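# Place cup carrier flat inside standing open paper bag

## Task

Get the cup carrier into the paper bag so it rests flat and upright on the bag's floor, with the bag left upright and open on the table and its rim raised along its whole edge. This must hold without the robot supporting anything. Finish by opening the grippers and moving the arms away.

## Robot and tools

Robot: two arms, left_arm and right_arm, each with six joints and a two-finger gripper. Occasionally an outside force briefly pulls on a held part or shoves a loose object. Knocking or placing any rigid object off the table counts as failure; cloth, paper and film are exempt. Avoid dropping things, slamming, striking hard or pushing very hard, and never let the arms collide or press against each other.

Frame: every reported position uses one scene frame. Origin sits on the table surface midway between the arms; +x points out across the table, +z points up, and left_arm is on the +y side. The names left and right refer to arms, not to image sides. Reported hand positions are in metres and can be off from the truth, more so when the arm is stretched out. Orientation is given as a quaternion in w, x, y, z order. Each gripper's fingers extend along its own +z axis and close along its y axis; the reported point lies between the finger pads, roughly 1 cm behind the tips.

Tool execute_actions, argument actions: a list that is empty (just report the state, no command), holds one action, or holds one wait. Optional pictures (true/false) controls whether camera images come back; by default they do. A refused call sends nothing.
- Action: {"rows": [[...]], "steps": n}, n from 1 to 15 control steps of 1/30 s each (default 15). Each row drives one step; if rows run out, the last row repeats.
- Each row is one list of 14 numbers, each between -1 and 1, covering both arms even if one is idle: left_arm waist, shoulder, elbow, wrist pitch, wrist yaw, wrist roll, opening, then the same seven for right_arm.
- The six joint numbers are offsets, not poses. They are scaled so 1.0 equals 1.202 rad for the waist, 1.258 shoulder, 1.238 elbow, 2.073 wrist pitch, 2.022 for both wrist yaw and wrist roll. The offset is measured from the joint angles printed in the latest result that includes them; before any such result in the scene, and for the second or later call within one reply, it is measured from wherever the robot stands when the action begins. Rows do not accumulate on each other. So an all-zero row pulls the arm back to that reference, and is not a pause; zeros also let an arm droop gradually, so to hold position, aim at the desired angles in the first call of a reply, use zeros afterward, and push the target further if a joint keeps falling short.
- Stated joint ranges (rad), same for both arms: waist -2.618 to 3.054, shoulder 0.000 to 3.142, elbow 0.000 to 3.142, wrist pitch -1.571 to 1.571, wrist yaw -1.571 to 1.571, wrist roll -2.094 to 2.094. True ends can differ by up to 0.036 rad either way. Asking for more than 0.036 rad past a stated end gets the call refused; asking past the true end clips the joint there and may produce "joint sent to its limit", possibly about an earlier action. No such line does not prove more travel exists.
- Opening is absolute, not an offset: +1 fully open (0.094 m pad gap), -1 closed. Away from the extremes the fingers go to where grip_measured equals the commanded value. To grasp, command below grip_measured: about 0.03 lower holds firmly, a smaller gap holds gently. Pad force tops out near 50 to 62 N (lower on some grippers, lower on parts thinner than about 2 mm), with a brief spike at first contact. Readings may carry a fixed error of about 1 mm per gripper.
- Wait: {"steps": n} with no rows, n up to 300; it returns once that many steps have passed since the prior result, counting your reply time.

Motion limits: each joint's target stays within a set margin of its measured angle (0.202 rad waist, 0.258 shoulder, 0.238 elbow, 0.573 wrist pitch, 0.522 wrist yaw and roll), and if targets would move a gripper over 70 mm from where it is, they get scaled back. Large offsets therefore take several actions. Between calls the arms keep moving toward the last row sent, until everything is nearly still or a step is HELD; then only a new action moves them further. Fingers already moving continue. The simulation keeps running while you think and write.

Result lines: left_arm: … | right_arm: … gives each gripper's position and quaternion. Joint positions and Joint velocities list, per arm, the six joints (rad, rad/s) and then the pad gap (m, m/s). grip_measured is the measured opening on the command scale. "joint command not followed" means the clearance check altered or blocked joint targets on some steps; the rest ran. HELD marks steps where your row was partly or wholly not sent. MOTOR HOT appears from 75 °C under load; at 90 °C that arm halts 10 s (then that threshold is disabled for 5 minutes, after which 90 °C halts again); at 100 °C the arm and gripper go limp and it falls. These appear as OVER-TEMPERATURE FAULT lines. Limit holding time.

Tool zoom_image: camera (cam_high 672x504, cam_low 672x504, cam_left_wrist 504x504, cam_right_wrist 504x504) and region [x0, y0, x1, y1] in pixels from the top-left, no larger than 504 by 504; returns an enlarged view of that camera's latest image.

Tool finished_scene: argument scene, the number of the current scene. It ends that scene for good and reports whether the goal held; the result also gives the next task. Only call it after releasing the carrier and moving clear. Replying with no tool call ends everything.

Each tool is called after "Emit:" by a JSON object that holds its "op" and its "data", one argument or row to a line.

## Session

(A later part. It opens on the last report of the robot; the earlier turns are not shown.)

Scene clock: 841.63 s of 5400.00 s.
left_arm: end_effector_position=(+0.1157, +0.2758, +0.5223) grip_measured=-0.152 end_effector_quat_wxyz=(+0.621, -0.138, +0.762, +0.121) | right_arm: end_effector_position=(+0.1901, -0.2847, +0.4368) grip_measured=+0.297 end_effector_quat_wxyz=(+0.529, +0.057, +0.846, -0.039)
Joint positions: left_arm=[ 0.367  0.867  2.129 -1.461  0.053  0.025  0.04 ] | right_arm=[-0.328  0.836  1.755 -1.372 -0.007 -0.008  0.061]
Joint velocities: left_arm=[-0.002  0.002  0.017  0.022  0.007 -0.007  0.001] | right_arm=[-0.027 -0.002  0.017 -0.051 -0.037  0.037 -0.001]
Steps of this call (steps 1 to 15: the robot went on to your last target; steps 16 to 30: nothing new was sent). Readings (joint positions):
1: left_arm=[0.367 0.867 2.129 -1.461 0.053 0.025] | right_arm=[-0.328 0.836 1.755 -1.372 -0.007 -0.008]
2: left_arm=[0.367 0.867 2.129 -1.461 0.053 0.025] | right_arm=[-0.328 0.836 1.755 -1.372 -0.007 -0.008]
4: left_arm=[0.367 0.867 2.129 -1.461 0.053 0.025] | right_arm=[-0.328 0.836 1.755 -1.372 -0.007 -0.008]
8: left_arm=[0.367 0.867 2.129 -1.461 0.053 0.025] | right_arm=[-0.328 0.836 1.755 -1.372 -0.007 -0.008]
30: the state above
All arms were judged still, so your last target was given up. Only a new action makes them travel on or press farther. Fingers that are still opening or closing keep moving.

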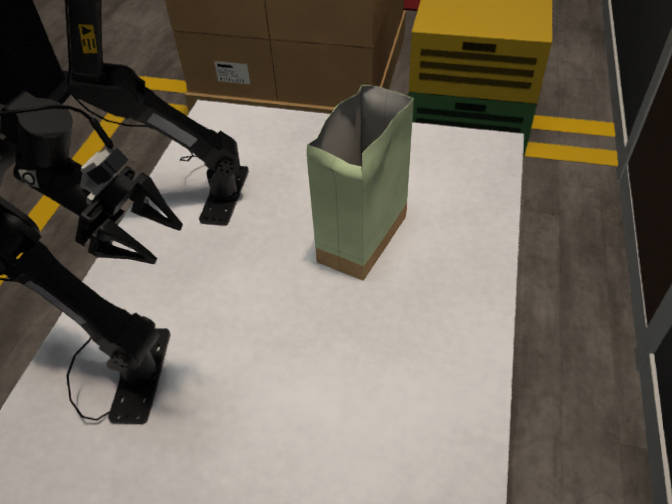

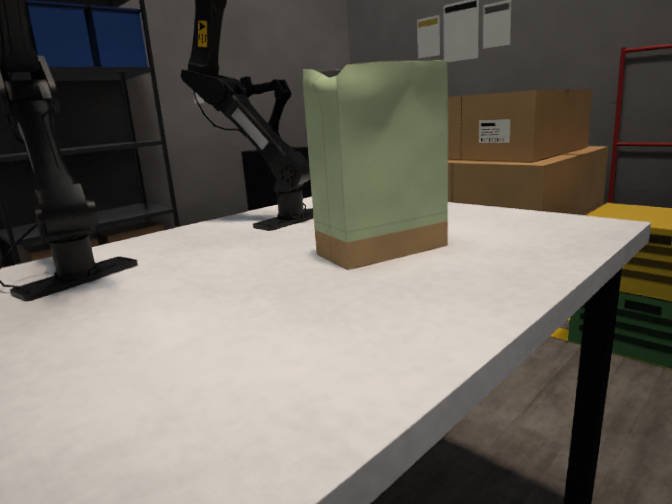

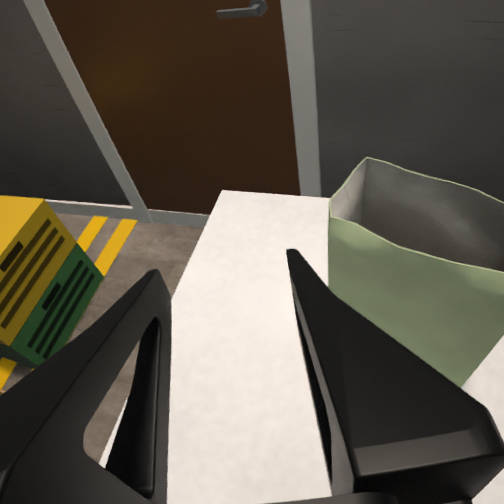

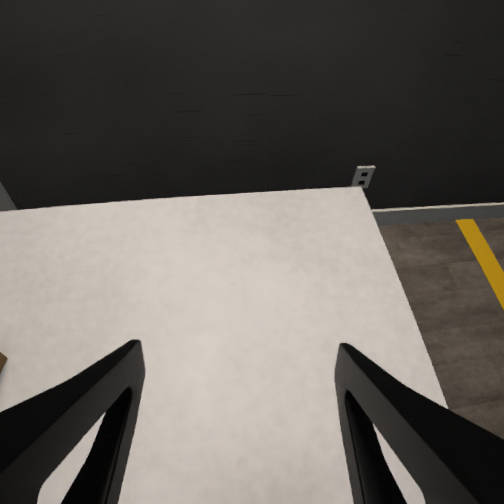

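Emit:
{"op": "execute_actions", "data": {
  "actions": [
    {"rows":[[-0.494,0,0,0,0,0,-1,0,0,0,0,0,0,0.3]],"steps":15}
  ],
  "pictures": false
}}

Emit:
{"op": "execute_actions", "data": {
  "actions": [
    {"rows":[[0,0.55,0,0,0,0,-1,0,0,0,0,0,0,0.3]],"steps":15}
  ],
  "pictures": false
}}

Emit:
{"op": "execute_actions", "data": {
  "actions": [
    {"steps":20}
  ],
  "pictures": false
}}

Emit:
{"op": "execute_actions", "data": {
  "actions": [
    {"rows":[[0,0,-0.05,0.015,0,0,-1,0,0,0,0,0,0,0.3],[0,0,-0.08,0.03,0,0,-1,0,0,0,0,0,0,0.3],[0,0,-0.11,0.04,0,0,-1,0,0,0,0,0,0,0.3],[0,0,-0.14,0.05,0,0,-1,0,0,0,0,0,0,0.3],[0,0,-0.17,0.06,0,0,-1,0,0,0,0,0,0,0.3],[0,0,-0.2,0.07,0,0,-1,0,0,0,0,0,0,0.3]],"steps":15}
  ]
}}

Scene clock: 859.00 s of 5400.00 s.
left_arm: end_effector_position=(+0.1193, +0.2123, +0.5223) grip_measured=-0.988 end_effector_quat_wxyz=(+0.630, +0.088, +0.769, -0.063) | right_arm: end_effector_position=(+0.1901, -0.2847, +0.4368) grip_measured=+0.297 end_effector_quat_wxyz=(+0.529, +0.057, +0.846, -0.039)
Joint positions: left_arm=[-0.219  0.867  2.129 -1.461  0.052  0.025  0.001] | right_arm=[-0.328  0.836  1.755 -1.372 -0.007 -0.008  0.061]
Joint velocities: left_arm=[ 0.007 -0.012 -0.007 -0.081  0.007 -0.007 -0.001] | right_arm=[ 0.002 -0.007 -0.007  0.066 -0.022 -0.051 -0.001]
Steps of this call (steps 1 to 90: nothing new was sent; then 13.87 s passed at rest; steps 91 to 105: all 15 steps of this action). Readings (joint positions):
91: left_arm=[0.330 0.867 2.129 -1.461 0.052 0.025] | right_arm=[-0.328 0.836 1.755 -1.372 -0.007 -0.008]
92: left_arm=[0.254 0.867 2.129 -1.461 0.052 0.025] | right_arm=[-0.328 0.836 1.755 -1.372 -0.007 -0.008]
94: left_arm=[0.103 0.867 2.129 -1.461 0.052 0.025] | right_arm=[-0.328 0.836 1.755 -1.372 -0.007 -0.008]
98: left_arm=[-0.172 0.867 2.129 -1.461 0.052 0.025] | right_arm=[-0.328 0.836 1.755 -1.372 -0.007 -0.008]
105: the state above

Scene clock: 859.50 s of 5400.00 s.
left_arm: end_effector_position=(+0.3503, +0.1751, +0.3849) grip_measured=-0.988 end_effector_quat_wxyz=(+0.352, +0.095, +0.930, -0.048) | right_arm: end_effector_position=(+0.1901, -0.2847, +0.4368) grip_measured=+0.297 end_effector_quat_wxyz=(+0.529, +0.057, +0.846, -0.039)
Joint positions: left_arm=[-0.219  1.538  2.14  -1.447  0.052  0.025  0.001] | right_arm=[-0.328  0.836  1.755 -1.372 -0.007 -0.008  0.061]
Joint velocities: left_arm=[ 0.012  1.321 -0.212  0.139  0.051 -0.007 -0.   ] | right_arm=[ 0.002 -0.012  0.002 -0.037 -0.037 -0.007  0.   ]
Steps of this call (steps 1 to 15: all 15 steps of this action). Readings (joint positions):
1: left_arm=[-0.219 0.881 2.133 -1.465 0.052 0.025] | right_arm=[-0.328 0.836 1.755 -1.372 -0.007 -0.008]
2: left_arm=[-0.219 0.900 2.141 -1.465 0.052 0.025] | right_arm=[-0.328 0.836 1.755 -1.372 -0.007 -0.008]
4: left_arm=[-0.219 0.964 2.144 -1.462 0.052 0.025] | right_arm=[-0.328 0.836 1.755 -1.372 -0.007 -0.008]
8: left_arm=[-0.219 1.155 2.144 -1.458 0.052 0.025] | right_arm=[-0.328 0.836 1.755 -1.372 -0.007 -0.008]
15: the state above

Scene clock: 860.17 s of 5400.00 s.
left_arm: end_effector_position=(+0.3548, +0.1744, +0.3638) grip_measured=-0.988 end_effector_quat_wxyz=(+0.320, +0.096, +0.941, -0.046) | right_arm: end_effector_position=(+0.1901, -0.2847, +0.4368) grip_measured=+0.297 end_effector_quat_wxyz=(+0.529, +0.057, +0.846, -0.039)
Joint positions: left_arm=[-0.219  1.564  2.105 -1.455  0.052  0.025  0.001] | right_arm=[-0.328  0.836  1.755 -1.372 -0.007 -0.008  0.061]
Joint velocities: left_arm=[-0.022 -0.017 -0.027  0.037 -0.007  0.037 -0.001] | right_arm=[-0.017  0.017 -0.002 -0.022  0.066 -0.037 -0.001]
Steps of this call (steps 1 to 20: the robot went on to your last target). Readings (joint positions):
1: left_arm=[-0.219 1.577 2.132 -1.446 0.052 0.025] | right_arm=[-0.328 0.836 1.755 -1.372 -0.007 -0.008]
2: left_arm=[-0.219 1.606 2.121 -1.446 0.052 0.025] | right_arm=[-0.328 0.836 1.755 -1.372 -0.007 -0.008]
4: left_arm=[-0.219 1.631 2.107 -1.450 0.052 0.025] | right_arm=[-0.328 0.836 1.755 -1.372 -0.007 -0.008]
8: left_arm=[-0.219 1.605 2.105 -1.455 0.052 0.025] | right_arm=[-0.328 0.836 1.755 -1.372 -0.007 -0.008]
20: the state above

Scene clock: 860.67 s of 5400.00 s.
left_arm: end_effector_position=(+0.3694, +0.1720, +0.2894) grip_measured=-0.988 end_effector_quat_wxyz=(+0.248, +0.096, +0.963, -0.042) | right_arm: end_effector_position=(+0.1901, -0.2847, +0.4368) grip_measured=+0.297 end_effector_quat_wxyz=(+0.529, +0.057, +0.846, -0.039)
Joint positions: left_arm=[-0.219  1.583  1.857 -1.337  0.052  0.025  0.001] | right_arm=[-0.328  0.836  1.755 -1.372 -0.007 -0.008  0.061]
Joint velocities: left_arm=[ 0.002 -0.032 -0.022  0.066 -0.037 -0.037 -0.   ] | right_arm=[-0.002 -0.002 -0.017 -0.022 -0.022 -0.007  0.   ]
Steps of this call (steps 1 to 15: all 15 steps of this action). Readings (joint positions):
1: left_arm=[-0.219 1.563 2.098 -1.450 0.052 0.025] | right_arm=[-0.328 0.836 1.755 -1.372 -0.007 -0.008]
2: left_arm=[-0.219 1.559 2.081 -1.439 0.052 0.025] | right_arm=[-0.328 0.836 1.755 -1.372 -0.007 -0.008]
4: left_arm=[-0.219 1.554 2.023 -1.411 0.052 0.025] | right_arm=[-0.328 0.836 1.755 -1.372 -0.007 -0.008]
8: left_arm=[-0.219 1.564 1.885 -1.365 0.052 0.025] | right_arm=[-0.328 0.836 1.755 -1.372 -0.007 -0.008]
15: the state above

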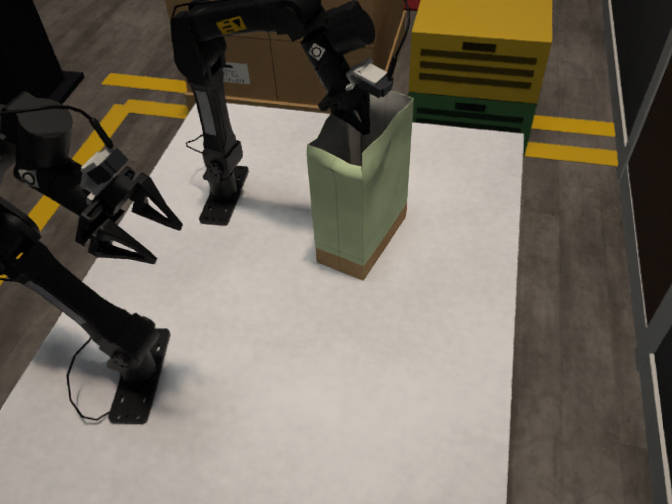

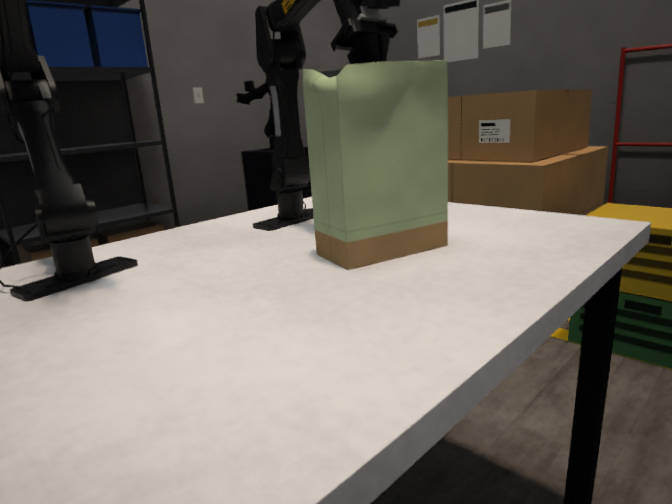

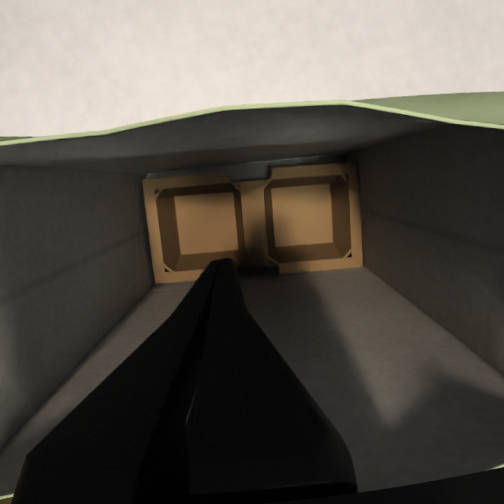

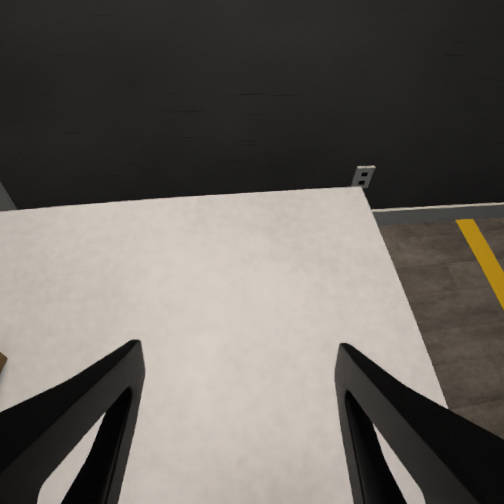

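Emit:
{"op": "execute_actions", "data": {
  "actions": [
    {"rows":[[-0.02,0,0,0,0,0,-1,0,0,0,0,0,0,0.3],[-0.04,0,0,0,0,0,-1,0,0,0,0,0,0,0.3],[-0.06,0,0,0,0,0,-1,0,0,0,0,0,0,0.3],[-0.08,0,0,0,0,0,-1,0,0,0,0,0,0,0.3],[-0.1,0,0,0,0,0,-1,0,0,0,0,0,0,0.3],[-0.12,0,0,0,0,0,-1,0,0,0,0,0,0,0.3],[-0.14,0,0,0,0,0,-1,0,0,0,0,0,0,0.3],[-0.16,0,0.01,0,0,0,-1,0,0,0,0,0,0,0.3],[-0.18,0,0.01,0,0,0,-1,0,0,0,0,0,0,0.3]],"steps":15}
  ]
}}

Emit:
{"op": "zoom_image", "data": {
  "camera": "cam_high",
  "region": [280,60,430,200]
}}

Scene clock: 868.57 s of 5400.00 s.
left_arm: end_effector_position=(+0.3479, +0.0952, +0.2904) grip_measured=-0.988 end_effector_quat_wxyz=(+0.246, +0.200, +0.946, -0.070) | right_arm: end_effector_position=(+0.1901, -0.2847, +0.4368) grip_measured=+0.297 end_effector_quat_wxyz=(+0.529, +0.057, +0.846, -0.039)
Joint positions: left_arm=[-0.438  1.583  1.857 -1.33   0.053  0.025  0.001] | right_arm=[-0.328  0.836  1.755 -1.372 -0.007 -0.008  0.061]
Joint velocities: left_arm=[-0.012 -0.022  0.002 -0.066  0.022 -0.037  0.001] | right_arm=[ 0.002  0.027 -0.017  0.066 -0.037  0.037 -0.001]
Steps of this call (steps 1 to 30: the robot went on to your last target; steps 31 to 90: nothing new was sent; then 4.40 s passed at rest; steps 91 to 105: all 15 steps of this action). Readings (joint positions):
91: left_arm=[-0.221 1.583 1.857 -1.326 0.052 0.025] | right_arm=[-0.328 0.836 1.755 -1.372 -0.007 -0.008]
92: left_arm=[-0.228 1.583 1.857 -1.327 0.049 0.025] | right_arm=[-0.328 0.836 1.755 -1.372 -0.007 -0.008]
94: left_arm=[-0.260 1.583 1.857 -1.328 0.046 0.025] | right_arm=[-0.328 0.836 1.755 -1.372 -0.007 -0.008]
98: left_arm=[-0.364 1.583 1.857 -1.328 0.046 0.025] | right_arm=[-0.328 0.836 1.755 -1.372 -0.007 -0.008]
105: the state above

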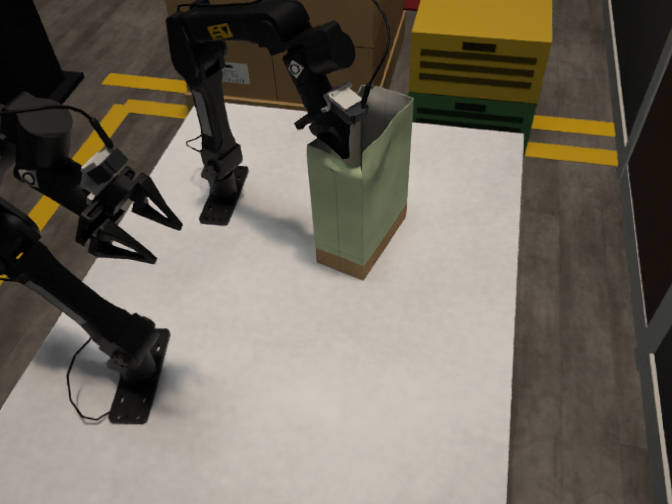

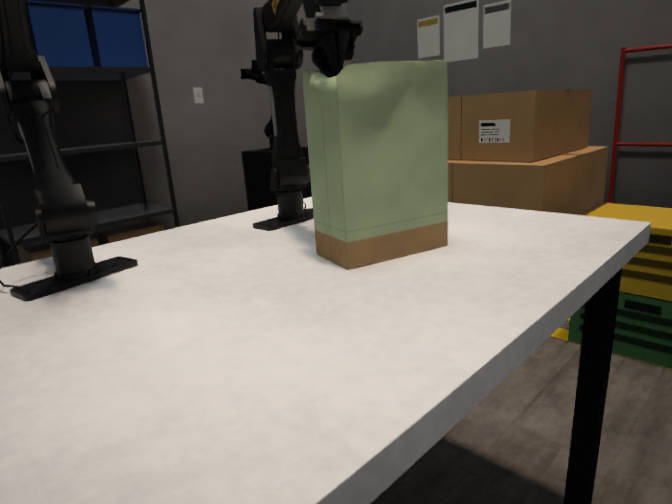

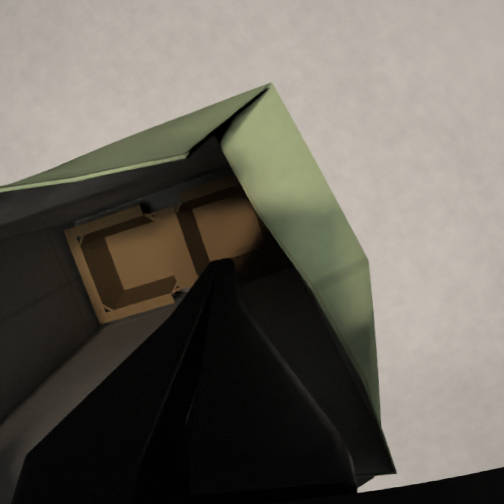

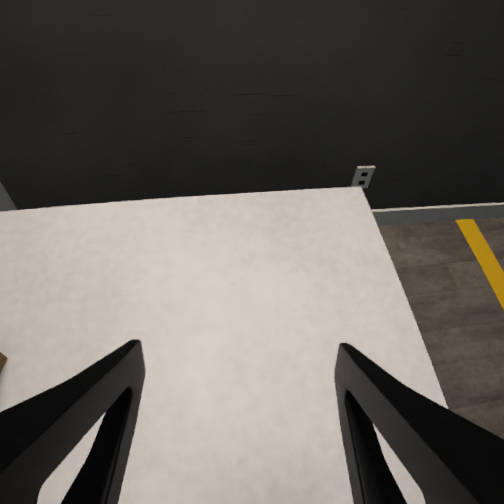

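Region (280, 60, 430, 200) of cam_high's 672x504 image, scaled by 3.360, with more detail than that image has; it fills the top 470 rows of this view, and the rest is white.

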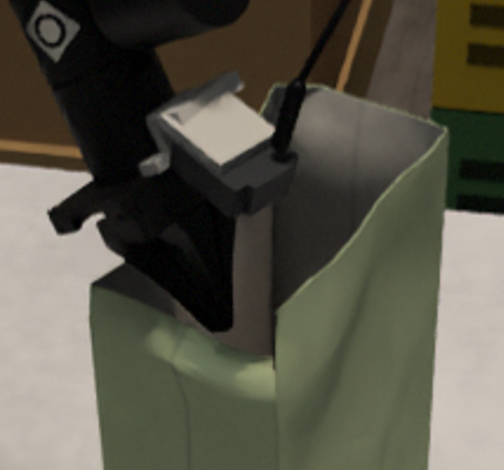

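Emit:
{"op": "execute_actions", "data": {
  "actions": [
    {"rows":[[0.015,0,-0.03,0.01,0,0,-1,0,0,0,0,0,0,0.3],[0.015,0,-0.05,0.02,0,0,-1,0,0,0,0,0,0,0.3],[0.015,0,-0.07,0.03,0,0,-1,0,0,0,0,0,0,0.3]],"steps":12}
  ],
  "pictures": false
}}

Emit:
{"op": "execute_actions", "data": {
  "actions": [
    {"rows":[[-0.02,0,0,0,0,0,-1,0,0,0,0,0,0,0.3],[-0.03,0,0,0,0,0,-1,0,0,0,0,0,0,0.3],[-0.04,0,0,0,0,0,-1,0,0,0,0,0,0,0.3],[-0.05,0,0,0,0,0,-1,0,0,0,0,0,0,0.3],[-0.06,0,0,0,0,0,-1,0,0,0,0,0,0,0.3],[-0.07,0,0,0,0,0,-1,0,0,0,0,0,0,0.3],[-0.08,0,0,0,0,0,-1,0,0,0,0,0,0,0.3],[-0.09,0,0,0,0,0,-1,0,0,0,0,0,0,0.3],[-0.1,0,0,0,0,0,-1,0,0,0,0,0,0,0.3]],"steps":15}
  ]
}}

Emit:
{"op": "zoom_image", "data": {
  "camera": "cam_high",
  "region": [280,60,430,200]
}}

Scene clock: 884.93 s of 5400.00 s.
left_arm: end_effector_position=(+0.3516, +0.0983, +0.2658) grip_measured=-0.988 end_effector_quat_wxyz=(+0.225, +0.195, +0.952, -0.065) | right_arm: end_effector_position=(+0.1901, -0.2847, +0.4368) grip_measured=+0.297 end_effector_quat_wxyz=(+0.529, +0.057, +0.846, -0.039)
Joint positions: left_arm=[-0.427  1.591  1.778 -1.288  0.053  0.025  0.001] | right_arm=[-0.328  0.836  1.755 -1.372 -0.007 -0.008  0.061]
Joint velocities: left_arm=[-0.002  0.002 -0.007 -0.022 -0.007  0.007  0.   ] | right_arm=[-0.012  0.017  0.012 -0.007  0.022 -0.007  0.001]
Steps of this call (steps 1 to 15: the robot went on to your last target; steps 16 to 90: nothing new was sent; then 12.97 s passed at rest; steps 91 to 102: all 12 steps of this action). Readings (joint positions):
91: left_arm=[-0.438 1.583 1.854 -1.328 0.053 0.025] | right_arm=[-0.328 0.836 1.755 -1.372 -0.007 -0.008]
92: left_arm=[-0.435 1.583 1.845 -1.322 0.053 0.025] | right_arm=[-0.328 0.836 1.755 -1.372 -0.007 -0.008]
94: left_arm=[-0.430 1.583 1.814 -1.304 0.053 0.025] | right_arm=[-0.328 0.836 1.755 -1.372 -0.007 -0.008]
98: left_arm=[-0.427 1.590 1.779 -1.296 0.053 0.025] | right_arm=[-0.328 0.836 1.755 -1.372 -0.007 -0.008]
102: the state above

Scene clock: 885.43 s of 5400.00 s.
left_arm: end_effector_position=(+0.3332, +0.0599, +0.2658) grip_measured=-0.988 end_effector_quat_wxyz=(+0.221, +0.251, +0.939, -0.077) | right_arm: end_effector_position=(+0.1901, -0.2847, +0.4368) grip_measured=+0.297 end_effector_quat_wxyz=(+0.529, +0.057, +0.846, -0.039)
Joint positions: left_arm=[-0.544  1.591  1.778 -1.287  0.05   0.025  0.001] | right_arm=[-0.328  0.836  1.755 -1.372 -0.007 -0.008  0.061]
Joint velocities: left_arm=[-0.007 -0.022  0.007  0.007  0.022 -0.066 -0.   ] | right_arm=[-0.012  0.007  0.002 -0.037  0.022  0.037  0.001]
Steps of this call (steps 1 to 15: all 15 steps of this action). Readings (joint positions):
1: left_arm=[-0.428 1.591 1.778 -1.287 0.052 0.025] | right_arm=[-0.328 0.836 1.755 -1.372 -0.007 -0.008]
2: left_arm=[-0.433 1.591 1.778 -1.287 0.051 0.025] | right_arm=[-0.328 0.836 1.755 -1.372 -0.007 -0.008]
4: left_arm=[-0.454 1.591 1.778 -1.287 0.050 0.025] | right_arm=[-0.328 0.836 1.755 -1.372 -0.007 -0.008]
8: left_arm=[-0.507 1.591 1.778 -1.287 0.050 0.025] | right_arm=[-0.328 0.836 1.755 -1.372 -0.007 -0.008]
15: the state above

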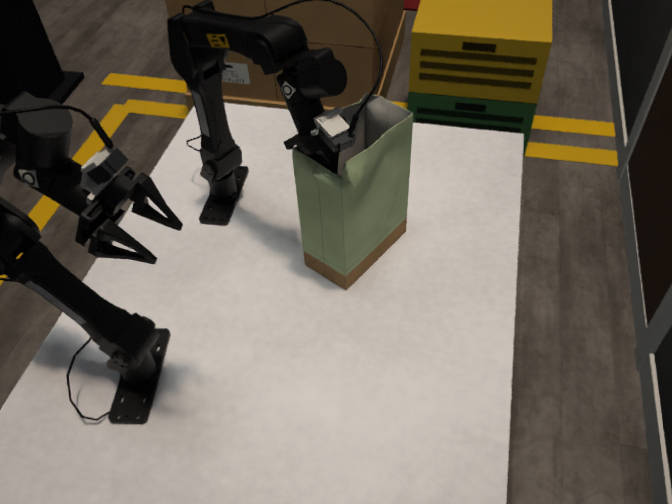

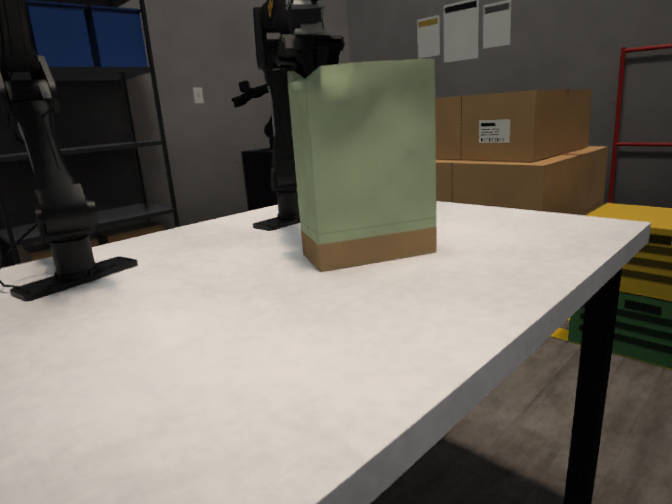

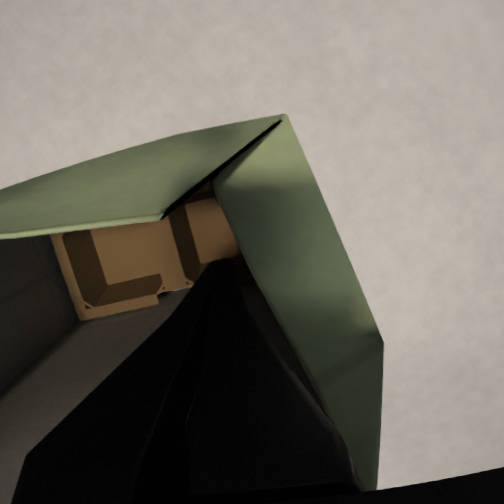

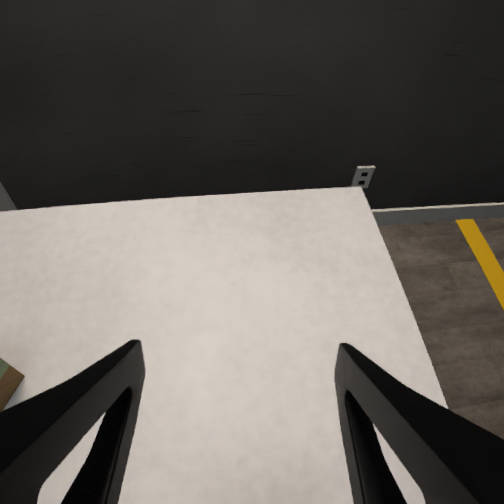

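Region (280, 60, 430, 200) of cam_high's 672x504 image, scaled by 3.360, with more detail than that image has; it fills the top 470 rows of this view, and the rest is white.

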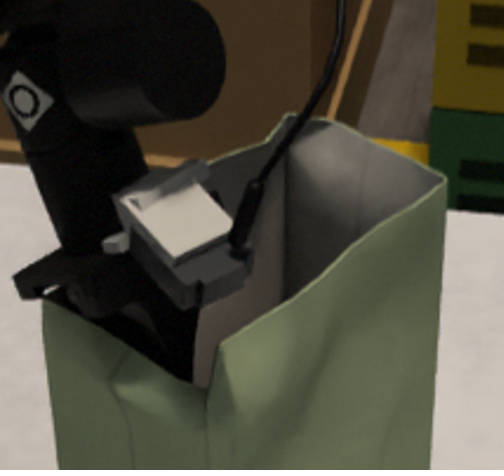

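The bag slides instead of straightening, so I'll back off and rise.

Emit:
{"op": "execute_actions", "data": {
  "actions": [
    {"rows":[[0.02,0,0.03,-0.01,0,0,-1,0,0,0,0,0,0,0.3],[0.03,0,0.06,-0.02,0,0,-1,0,0,0,0,0,0,0.3],[0.03,0,0.09,-0.03,0,0,-1,0,0,0,0,0,0,0.3],[0.04,0,0.12,-0.04,0,0,-1,0,0,0,0,0,0,0.3],[0.04,0,0.16,-0.05,0,0,-1,0,0,0,0,0,0,0.3],[0.04,0,0.2,-0.06,0,0,-1,0,0,0,0,0,0,0.3],[0.04,0,0.25,-0.08,0,0,-1,0,0,0,0,0,0,0.3],[0.04,0,0.3,-0.09,0,0,-1,0,0,0,0,0,0,0.3]],"steps":15}
  ],
  "pictures": false
}}

Emit:
{"op": "execute_actions", "data": {
  "actions": [
    {"rows":[[0,-0.5,0.05,0,0,0,-1,0,0,0,0,0,0,0.3]],"steps":15}
  ],
  "pictures": false
}}

Emit:
{"op": "execute_actions", "data": {
  "actions": [
    {"rows":[[0.6,-0.1,0,0,0,0,-1,0,0,0,0,0,0,0.3]],"steps":15}
  ]
}}

Emit:
{"op": "zoom_image", "data": {
  "camera": "cam_high",
  "region": [280,70,430,210]
}}

Scene clock: 898.83 s of 5400.00 s.
left_arm: end_effector_position=(+0.3306, +0.0796, +0.3734) grip_measured=-0.988 end_effector_quat_wxyz=(+0.329, +0.224, +0.912, -0.093) | right_arm: end_effector_position=(+0.1901, -0.2847, +0.4368) grip_measured=+0.297 end_effector_quat_wxyz=(+0.529, +0.057, +0.846, -0.039)
Joint positions: left_arm=[-0.5    1.575  2.137 -1.436  0.048  0.025  0.001] | right_arm=[-0.328  0.836  1.755 -1.372 -0.007 -0.008  0.061]
Joint velocities: left_arm=[-0.032 -0.012 -0.007 -0.168 -0.051 -0.007  0.002] | right_arm=[-0.002  0.012  0.002  0.037  0.007 -0.022 -0.001]
Steps of this call (steps 1 to 15: the robot went on to your last target; steps 16 to 90: nothing new was sent; then 9.90 s passed at rest; steps 91 to 105: all 15 steps of this action). Readings (joint positions):
91: left_arm=[-0.543 1.591 1.778 -1.288 0.050 0.025] | right_arm=[-0.328 0.836 1.755 -1.372 -0.007 -0.008]
92: left_arm=[-0.538 1.592 1.784 -1.297 0.050 0.025] | right_arm=[-0.328 0.836 1.755 -1.372 -0.007 -0.008]
94: left_arm=[-0.522 1.602 1.826 -1.327 0.050 0.025] | right_arm=[-0.328 0.836 1.755 -1.372 -0.007 -0.008]
98: left_arm=[-0.500 1.618 2.004 -1.394 0.048 0.025] | right_arm=[-0.328 0.836 1.755 -1.372 -0.007 -0.008]
105: the state above

Scene clock: 899.33 s of 5400.00 s.
left_arm: end_effector_position=(+0.1654, +0.1575, +0.5155) grip_measured=-0.988 end_effector_quat_wxyz=(+0.572, +0.200, +0.783, -0.140) | right_arm: end_effector_position=(+0.1901, -0.2847, +0.4368) grip_measured=+0.297 end_effector_quat_wxyz=(+0.529, +0.057, +0.846, -0.039)
Joint positions: left_arm=[-0.5    1.032  2.153 -1.434  0.048  0.025  0.001] | right_arm=[-0.328  0.836  1.755 -1.372 -0.007 -0.008  0.061]
Joint velocities: left_arm=[-0.007 -1.233  0.271  0.037 -0.037  0.051 -0.   ] | right_arm=[-0.007  0.007 -0.022 -0.022  0.081 -0.037  0.001]
Steps of this call (steps 1 to 15: all 15 steps of this action). Readings (joint positions):
1: left_arm=[-0.500 1.565 2.136 -1.438 0.048 0.025] | right_arm=[-0.328 0.836 1.755 -1.372 -0.007 -0.008]
2: left_arm=[-0.500 1.554 2.135 -1.440 0.048 0.025] | right_arm=[-0.328 0.836 1.755 -1.372 -0.007 -0.008]
4: left_arm=[-0.500 1.504 2.135 -1.440 0.048 0.025] | right_arm=[-0.328 0.836 1.755 -1.372 -0.007 -0.008]
8: left_arm=[-0.500 1.348 2.135 -1.438 0.048 0.025] | right_arm=[-0.328 0.836 1.755 -1.372 -0.007 -0.008]
15: the state above

Scene clock: 899.83 s of 5400.00 s.
left_arm: end_effector_position=(+0.1296, +0.2633, +0.5356) grip_measured=-0.988 end_effector_quat_wxyz=(+0.639, -0.080, +0.761, +0.078) | right_arm: end_effector_position=(+0.1901, -0.2847, +0.4368) grip_measured=+0.297 end_effector_quat_wxyz=(+0.529, +0.057, +0.846, -0.039)
Joint positions: left_arm=[ 0.214  0.906  2.164 -1.43   0.047  0.025  0.001] | right_arm=[-0.328  0.836  1.755 -1.372 -0.007 -0.008  0.061]
Joint velocities: left_arm=[-0.012  0.115 -0.007 -0.007 -0.022 -0.051  0.001] | right_arm=[ 0.002 -0.002  0.002 -0.007 -0.081 -0.007 -0.   ]
Steps of this call (steps 1 to 15: all 15 steps of this action). Readings (joint positions):
1: left_arm=[-0.459 0.986 2.157 -1.430 0.055 0.025] | right_arm=[-0.328 0.836 1.755 -1.372 -0.007 -0.008]
2: left_arm=[-0.382 0.943 2.157 -1.428 0.050 0.025] | right_arm=[-0.328 0.836 1.755 -1.372 -0.007 -0.008]
4: left_arm=[-0.236 0.875 2.157 -1.428 0.045 0.025] | right_arm=[-0.328 0.836 1.755 -1.372 -0.007 -0.008]
8: left_arm=[0.061 0.848 2.164 -1.429 0.046 0.025] | right_arm=[-0.328 0.836 1.755 -1.372 -0.007 -0.008]
15: the state above

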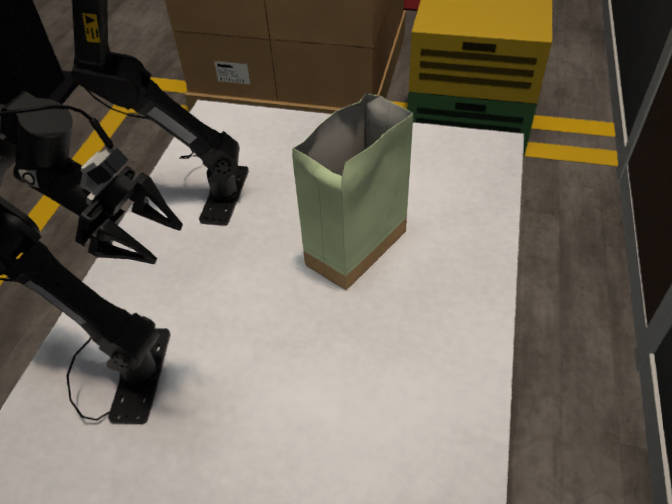

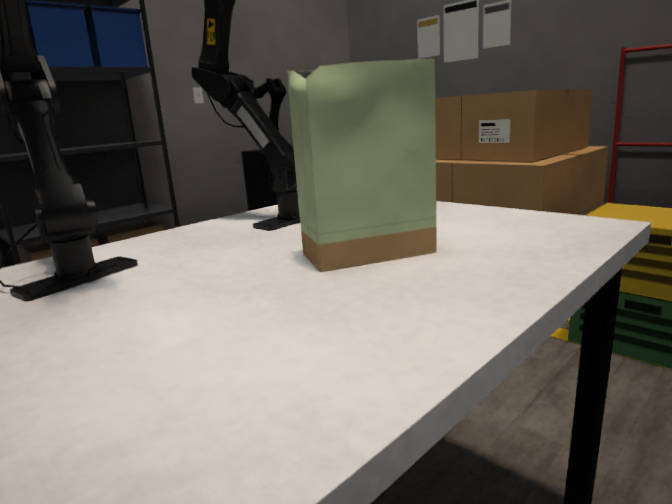

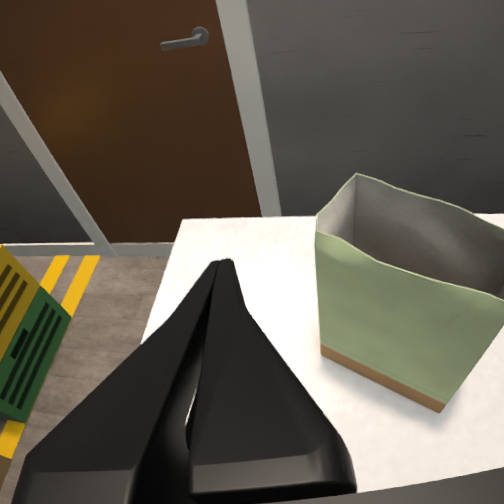

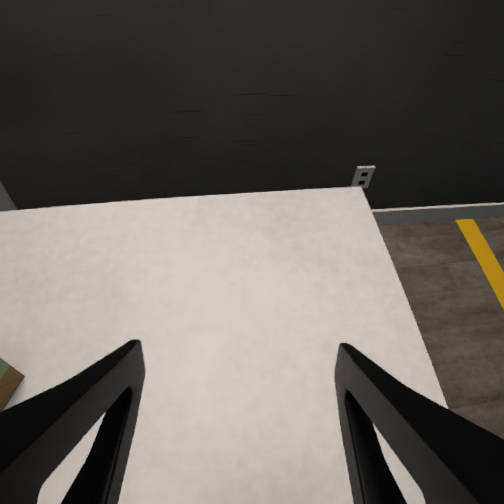

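Region (280, 70, 430, 210) of cam_high's 672x504 image, scaled by 3.360, with more detail than that image has; it fills the top 470 rows of this view, and the rest is white.

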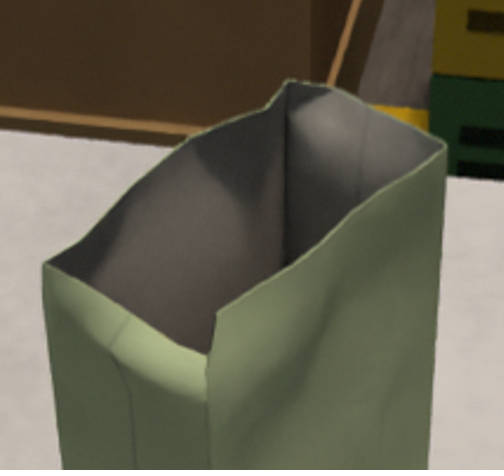

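Emit:
{"op": "finished_scene", "data": {
  "scene": 2
}}

The scene is finished: the task was done.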